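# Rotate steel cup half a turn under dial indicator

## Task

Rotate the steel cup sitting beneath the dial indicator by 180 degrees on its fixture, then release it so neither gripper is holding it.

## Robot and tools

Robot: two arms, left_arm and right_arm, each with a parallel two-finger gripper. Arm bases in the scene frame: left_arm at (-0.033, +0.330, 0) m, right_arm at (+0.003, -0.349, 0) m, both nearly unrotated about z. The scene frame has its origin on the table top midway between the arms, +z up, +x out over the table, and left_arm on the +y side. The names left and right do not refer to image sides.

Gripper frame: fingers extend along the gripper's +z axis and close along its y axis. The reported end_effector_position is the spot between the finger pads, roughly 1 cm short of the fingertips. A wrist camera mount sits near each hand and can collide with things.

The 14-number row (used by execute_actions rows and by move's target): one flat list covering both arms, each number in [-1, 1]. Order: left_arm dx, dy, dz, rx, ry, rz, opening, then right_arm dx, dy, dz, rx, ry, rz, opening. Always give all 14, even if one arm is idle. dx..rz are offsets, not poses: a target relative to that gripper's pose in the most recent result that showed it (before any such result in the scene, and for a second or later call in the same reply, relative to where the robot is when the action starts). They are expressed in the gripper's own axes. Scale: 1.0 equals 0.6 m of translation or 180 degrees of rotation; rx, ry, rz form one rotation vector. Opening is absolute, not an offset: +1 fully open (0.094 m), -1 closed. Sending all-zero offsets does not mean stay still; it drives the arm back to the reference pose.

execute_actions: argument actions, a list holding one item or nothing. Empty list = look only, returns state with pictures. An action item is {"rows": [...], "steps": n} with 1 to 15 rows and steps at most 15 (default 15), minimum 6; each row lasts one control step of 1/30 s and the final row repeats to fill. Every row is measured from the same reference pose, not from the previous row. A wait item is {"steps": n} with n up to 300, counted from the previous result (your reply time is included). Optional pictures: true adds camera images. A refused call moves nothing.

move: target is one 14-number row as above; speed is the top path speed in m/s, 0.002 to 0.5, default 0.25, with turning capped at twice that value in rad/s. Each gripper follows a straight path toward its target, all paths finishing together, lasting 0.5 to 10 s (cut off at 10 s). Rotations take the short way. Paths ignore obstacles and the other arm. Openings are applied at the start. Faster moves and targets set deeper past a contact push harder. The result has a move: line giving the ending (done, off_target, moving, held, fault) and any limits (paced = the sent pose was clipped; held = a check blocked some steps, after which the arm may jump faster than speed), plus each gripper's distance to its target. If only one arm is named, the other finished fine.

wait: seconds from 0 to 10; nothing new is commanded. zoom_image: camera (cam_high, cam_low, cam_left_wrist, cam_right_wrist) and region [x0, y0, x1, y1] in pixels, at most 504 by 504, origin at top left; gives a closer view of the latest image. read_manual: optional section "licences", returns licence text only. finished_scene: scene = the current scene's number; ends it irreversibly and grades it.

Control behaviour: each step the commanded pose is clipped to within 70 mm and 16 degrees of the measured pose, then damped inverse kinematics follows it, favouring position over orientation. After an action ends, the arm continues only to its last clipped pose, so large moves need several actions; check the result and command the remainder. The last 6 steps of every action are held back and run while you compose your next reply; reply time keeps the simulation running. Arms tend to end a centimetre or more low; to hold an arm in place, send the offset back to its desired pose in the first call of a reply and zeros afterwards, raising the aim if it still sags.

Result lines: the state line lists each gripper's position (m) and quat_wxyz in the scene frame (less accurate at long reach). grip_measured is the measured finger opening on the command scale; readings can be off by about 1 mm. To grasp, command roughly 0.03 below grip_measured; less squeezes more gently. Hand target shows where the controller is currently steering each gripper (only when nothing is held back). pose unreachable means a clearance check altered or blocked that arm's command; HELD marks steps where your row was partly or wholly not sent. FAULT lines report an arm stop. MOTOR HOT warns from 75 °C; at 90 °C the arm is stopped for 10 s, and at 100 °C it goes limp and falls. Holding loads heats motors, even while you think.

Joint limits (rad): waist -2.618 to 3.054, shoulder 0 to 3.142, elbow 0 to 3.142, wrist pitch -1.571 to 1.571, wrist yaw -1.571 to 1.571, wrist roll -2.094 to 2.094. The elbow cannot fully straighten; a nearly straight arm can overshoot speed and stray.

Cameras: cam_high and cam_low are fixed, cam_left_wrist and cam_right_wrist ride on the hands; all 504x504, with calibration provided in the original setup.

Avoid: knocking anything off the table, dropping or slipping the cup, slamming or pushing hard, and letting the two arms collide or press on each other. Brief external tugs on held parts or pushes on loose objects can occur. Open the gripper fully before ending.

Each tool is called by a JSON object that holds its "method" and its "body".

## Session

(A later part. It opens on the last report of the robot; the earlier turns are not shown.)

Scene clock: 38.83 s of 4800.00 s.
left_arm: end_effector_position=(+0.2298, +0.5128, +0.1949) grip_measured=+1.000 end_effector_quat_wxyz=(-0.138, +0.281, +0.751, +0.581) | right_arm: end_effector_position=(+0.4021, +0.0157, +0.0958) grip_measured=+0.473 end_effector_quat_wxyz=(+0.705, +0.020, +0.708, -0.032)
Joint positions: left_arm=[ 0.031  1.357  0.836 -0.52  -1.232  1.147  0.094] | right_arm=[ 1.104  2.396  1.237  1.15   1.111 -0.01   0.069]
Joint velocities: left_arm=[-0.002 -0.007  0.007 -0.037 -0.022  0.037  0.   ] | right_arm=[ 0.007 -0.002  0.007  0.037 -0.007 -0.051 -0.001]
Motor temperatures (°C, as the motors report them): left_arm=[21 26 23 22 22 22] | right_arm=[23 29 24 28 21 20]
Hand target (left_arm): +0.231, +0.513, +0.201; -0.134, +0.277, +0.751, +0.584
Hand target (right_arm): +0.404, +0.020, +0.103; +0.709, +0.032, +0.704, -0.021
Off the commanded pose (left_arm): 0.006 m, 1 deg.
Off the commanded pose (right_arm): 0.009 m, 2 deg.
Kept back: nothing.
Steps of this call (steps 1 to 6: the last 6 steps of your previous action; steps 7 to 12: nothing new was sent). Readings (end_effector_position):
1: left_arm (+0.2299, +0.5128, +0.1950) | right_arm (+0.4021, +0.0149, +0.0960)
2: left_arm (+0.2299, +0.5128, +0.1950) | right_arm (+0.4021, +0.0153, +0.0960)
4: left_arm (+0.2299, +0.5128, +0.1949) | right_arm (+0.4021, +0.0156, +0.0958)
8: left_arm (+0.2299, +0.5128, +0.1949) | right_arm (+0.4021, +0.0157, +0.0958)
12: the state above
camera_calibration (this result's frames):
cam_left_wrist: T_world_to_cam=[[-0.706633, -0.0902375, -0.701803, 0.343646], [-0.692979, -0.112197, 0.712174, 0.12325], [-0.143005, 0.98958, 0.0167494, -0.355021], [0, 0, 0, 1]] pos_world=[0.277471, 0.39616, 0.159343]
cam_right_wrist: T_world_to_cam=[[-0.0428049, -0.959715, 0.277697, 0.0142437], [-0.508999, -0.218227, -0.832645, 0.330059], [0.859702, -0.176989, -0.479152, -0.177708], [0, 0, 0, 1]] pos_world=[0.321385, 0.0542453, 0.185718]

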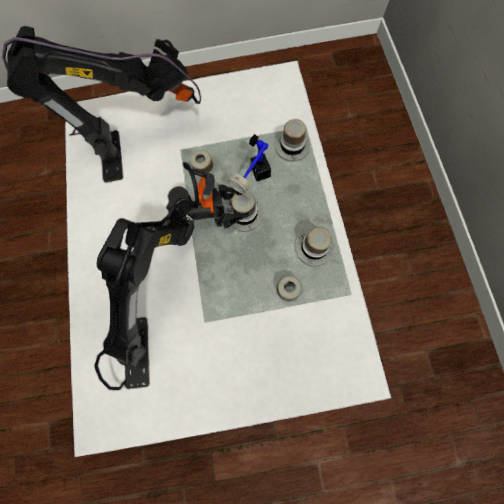

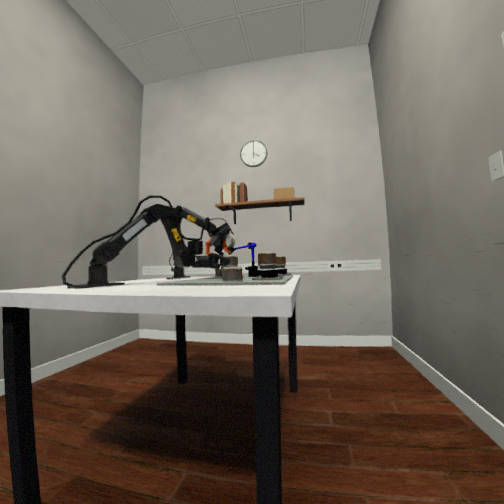

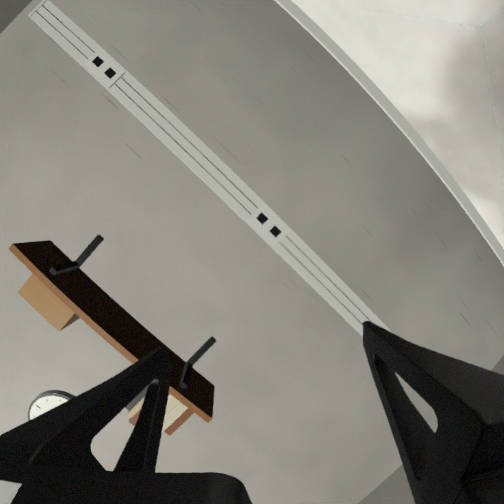

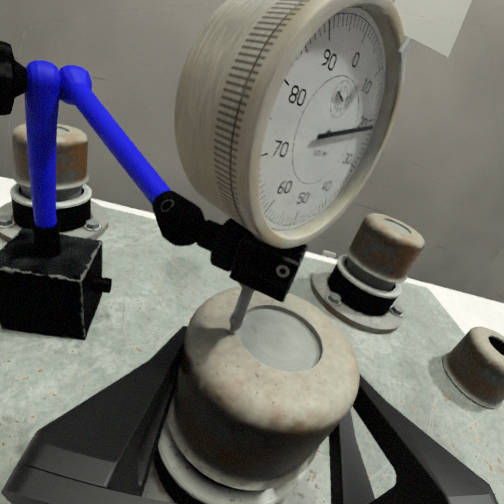

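{"method": "move", "body": {"target": [0.005, 0.0085, -0.0027, -0.002, 0, -0.003, 1, -0.0083, 0.0058, 0, -0.5028, -0.0086, -0.0017, 0.44], "speed": 0.3}}

Scene clock: 42.33 s of 4800.00 s.
left_arm: end_effector_position=(+0.2300, +0.5126, +0.1945) grip_measured=+1.000 end_effector_quat_wxyz=(-0.139, +0.284, +0.751, +0.580) | right_arm: end_effector_position=(+0.4021, +0.0217, +0.0958) grip_measured=+0.473 end_effector_quat_wxyz=(+0.525, -0.489, +0.514, +0.471)
Joint positions: left_arm=[ 0.031  1.357  0.836 -0.52  -1.23   1.154  0.094] | right_arm=[ 0.527  2.379  1.201  1.165 -1.031 -0.039  0.069]
Joint velocities: left_arm=[-0.022  0.002  0.007  0.022  0.037 -0.007  0.   ] | right_arm=[-0.012 -0.017  0.002 -0.022 -0.007 -0.051 -0.   ]
Motor temperatures (°C, as the motors report them): left_arm=[21 26 24 22 22 22] | right_arm=[23 30 24 28 21 20]
Hand target (left_arm): +0.230, +0.513, +0.201; -0.135, +0.278, +0.751, +0.584
Hand target (right_arm): +0.406, +0.021, +0.101; +0.519, -0.490, +0.513, +0.477
Off the commanded pose (left_arm): 0.006 m, 1 deg.
Off the commanded pose (right_arm): 0.005 m, 1 deg.
Kept back: nothing.
move: done
camera_calibration (this result's frames):
cam_left_wrist: T_world_to_cam=[[-0.710881, -0.0890432, -0.697653, 0.343101], [-0.689232, -0.109297, 0.71625, 0.12047], [-0.140029, 0.990013, 0.0163259, -0.355686], [0, 0, 0, 1]] pos_world=[0.277129, 0.395852, 0.158886]
cam_right_wrist: T_world_to_cam=[[0.956467, -0.0475827, 0.287934, -0.402553], [0.22398, -0.512809, -0.82877, 0.0426415], [0.18709, 0.857183, -0.479827, 0.0714751], [0, 0, 0, 1]] pos_world=[0.362106, -0.0585549, 0.185544]

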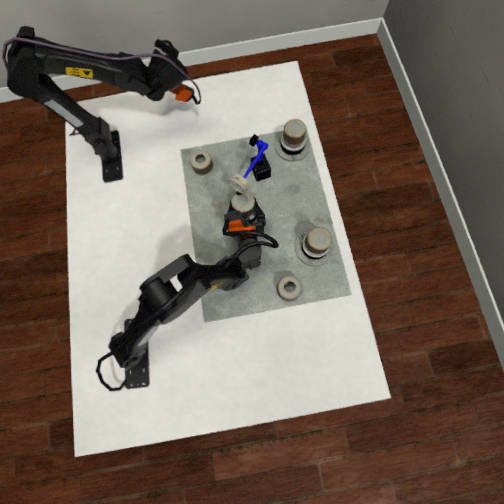

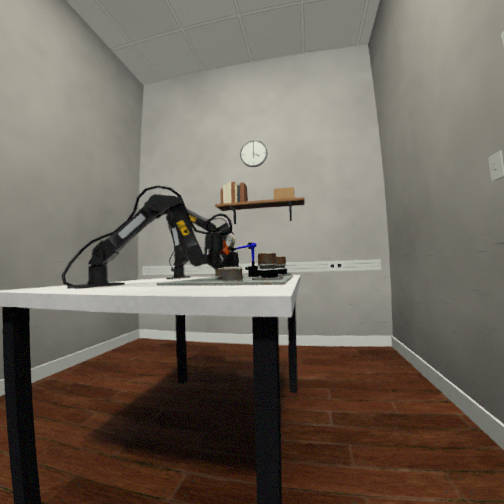

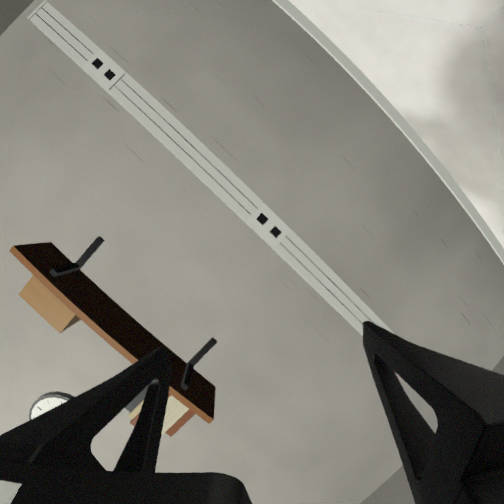

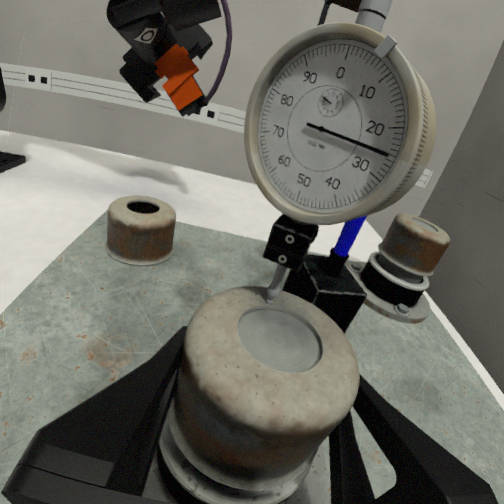

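{"method": "zoom_image", "body": {"camera": "cam_right_wrist", "region": [130, 260, 410, 504]}}

Region (130, 260, 410, 504) of cam_right_wrist's 504x504 image, scaled by 1.800, with more detail than that image has; it fills the top 439 rows of this view, and the rest is white.

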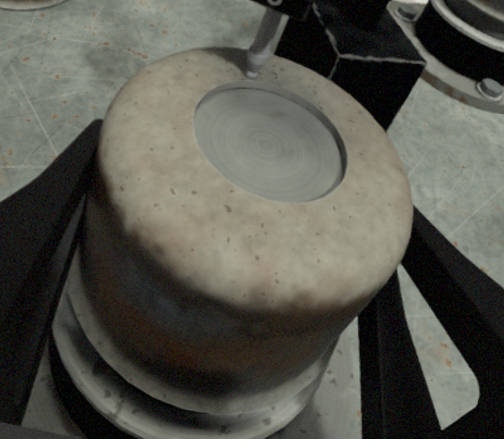

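{"method": "move", "body": {"target": [0.005, 0.0085, -0.0027, -0.002, 0, -0.003, 1, -0.012, 0, -0.1, 0, 0, 0, 1], "speed": 0.15}}

Scene clock: 44.77 s of 4800.00 s.
left_arm: end_effector_position=(+0.2301, +0.5125, +0.1943) grip_measured=+1.000 end_effector_quat_wxyz=(-0.141, +0.287, +0.750, +0.579) | right_arm: end_effector_position=(+0.4015, -0.0370, +0.0889) grip_measured=+1.000 end_effector_quat_wxyz=(+0.512, -0.479, +0.532, +0.475)
Joint positions: left_arm=[ 0.031  1.357  0.836 -0.52  -1.228  1.159  0.094] | right_arm=[ 0.401  2.325  1.076  1.187 -1.146 -0.042  0.094]
Joint velocities: left_arm=[ 0.007 -0.002  0.002 -0.051 -0.066 -0.066  0.   ] | right_arm=[-0.007 -0.002 -0.012 -0.022 -0.007 -0.022  0.   ]
Motor temperatures (°C, as the motors report them): left_arm=[21 26 24 22 22 22] | right_arm=[23 30 24 28 21 20]
Hand target (left_arm): +0.230, +0.513, +0.201; -0.136, +0.281, +0.750, +0.583
Hand target (right_arm): +0.399, -0.038, +0.103; +0.524, -0.489, +0.514, +0.470
Off the commanded pose (left_arm): 0.006 m, 1 deg.
Off the commanded pose (right_arm): 0.015 m, 3 deg.
Kept back: nothing.
move: off_target (right_arm)
camera_calibration (this result's frames):
cam_left_wrist: T_world_to_cam=[[-0.714829, -0.0877491, -0.693772, 0.342526], [-0.685641, -0.107181, 0.720006, 0.118071], [-0.137539, 0.99036, 0.0164516, -0.356356], [0, 0, 0, 1]] pos_world=[0.276788, 0.395632, 0.158486]
cam_right_wrist: T_world_to_cam=[[0.96773, -0.0541292, 0.246108, -0.403781], [0.1815, -0.527779, -0.829763, 0.0235111], [0.174805, 0.847655, -0.500923, 0.124955], [0, 0, 0, 1]] pos_world=[0.364641, -0.115366, 0.181475]

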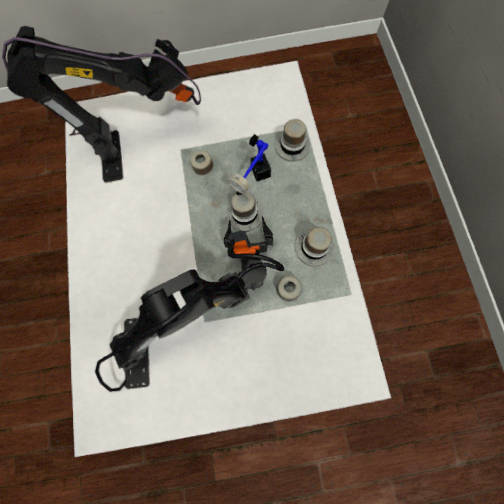

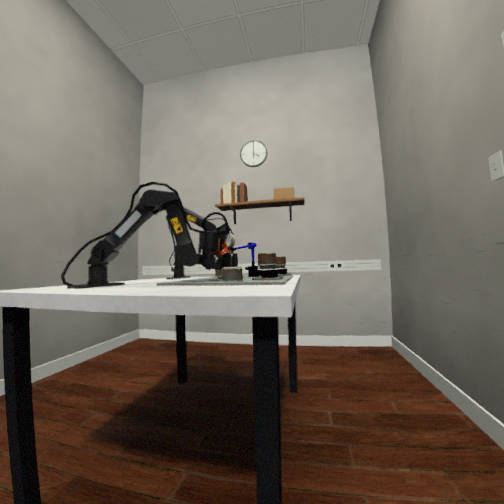

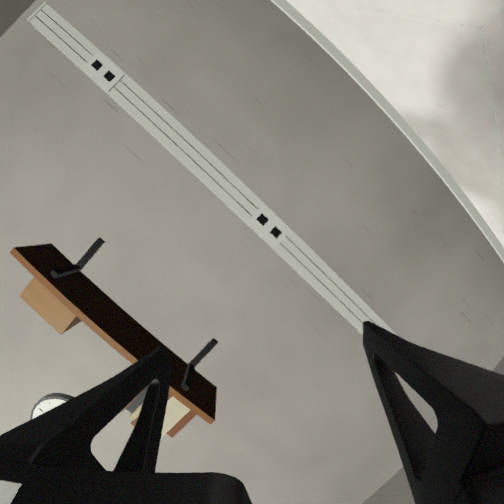

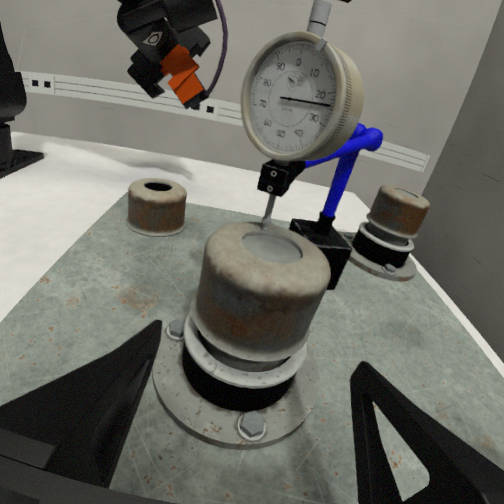

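{"method": "finished_scene", "body": {"scene": 1}}

The scene is finished: the task was done.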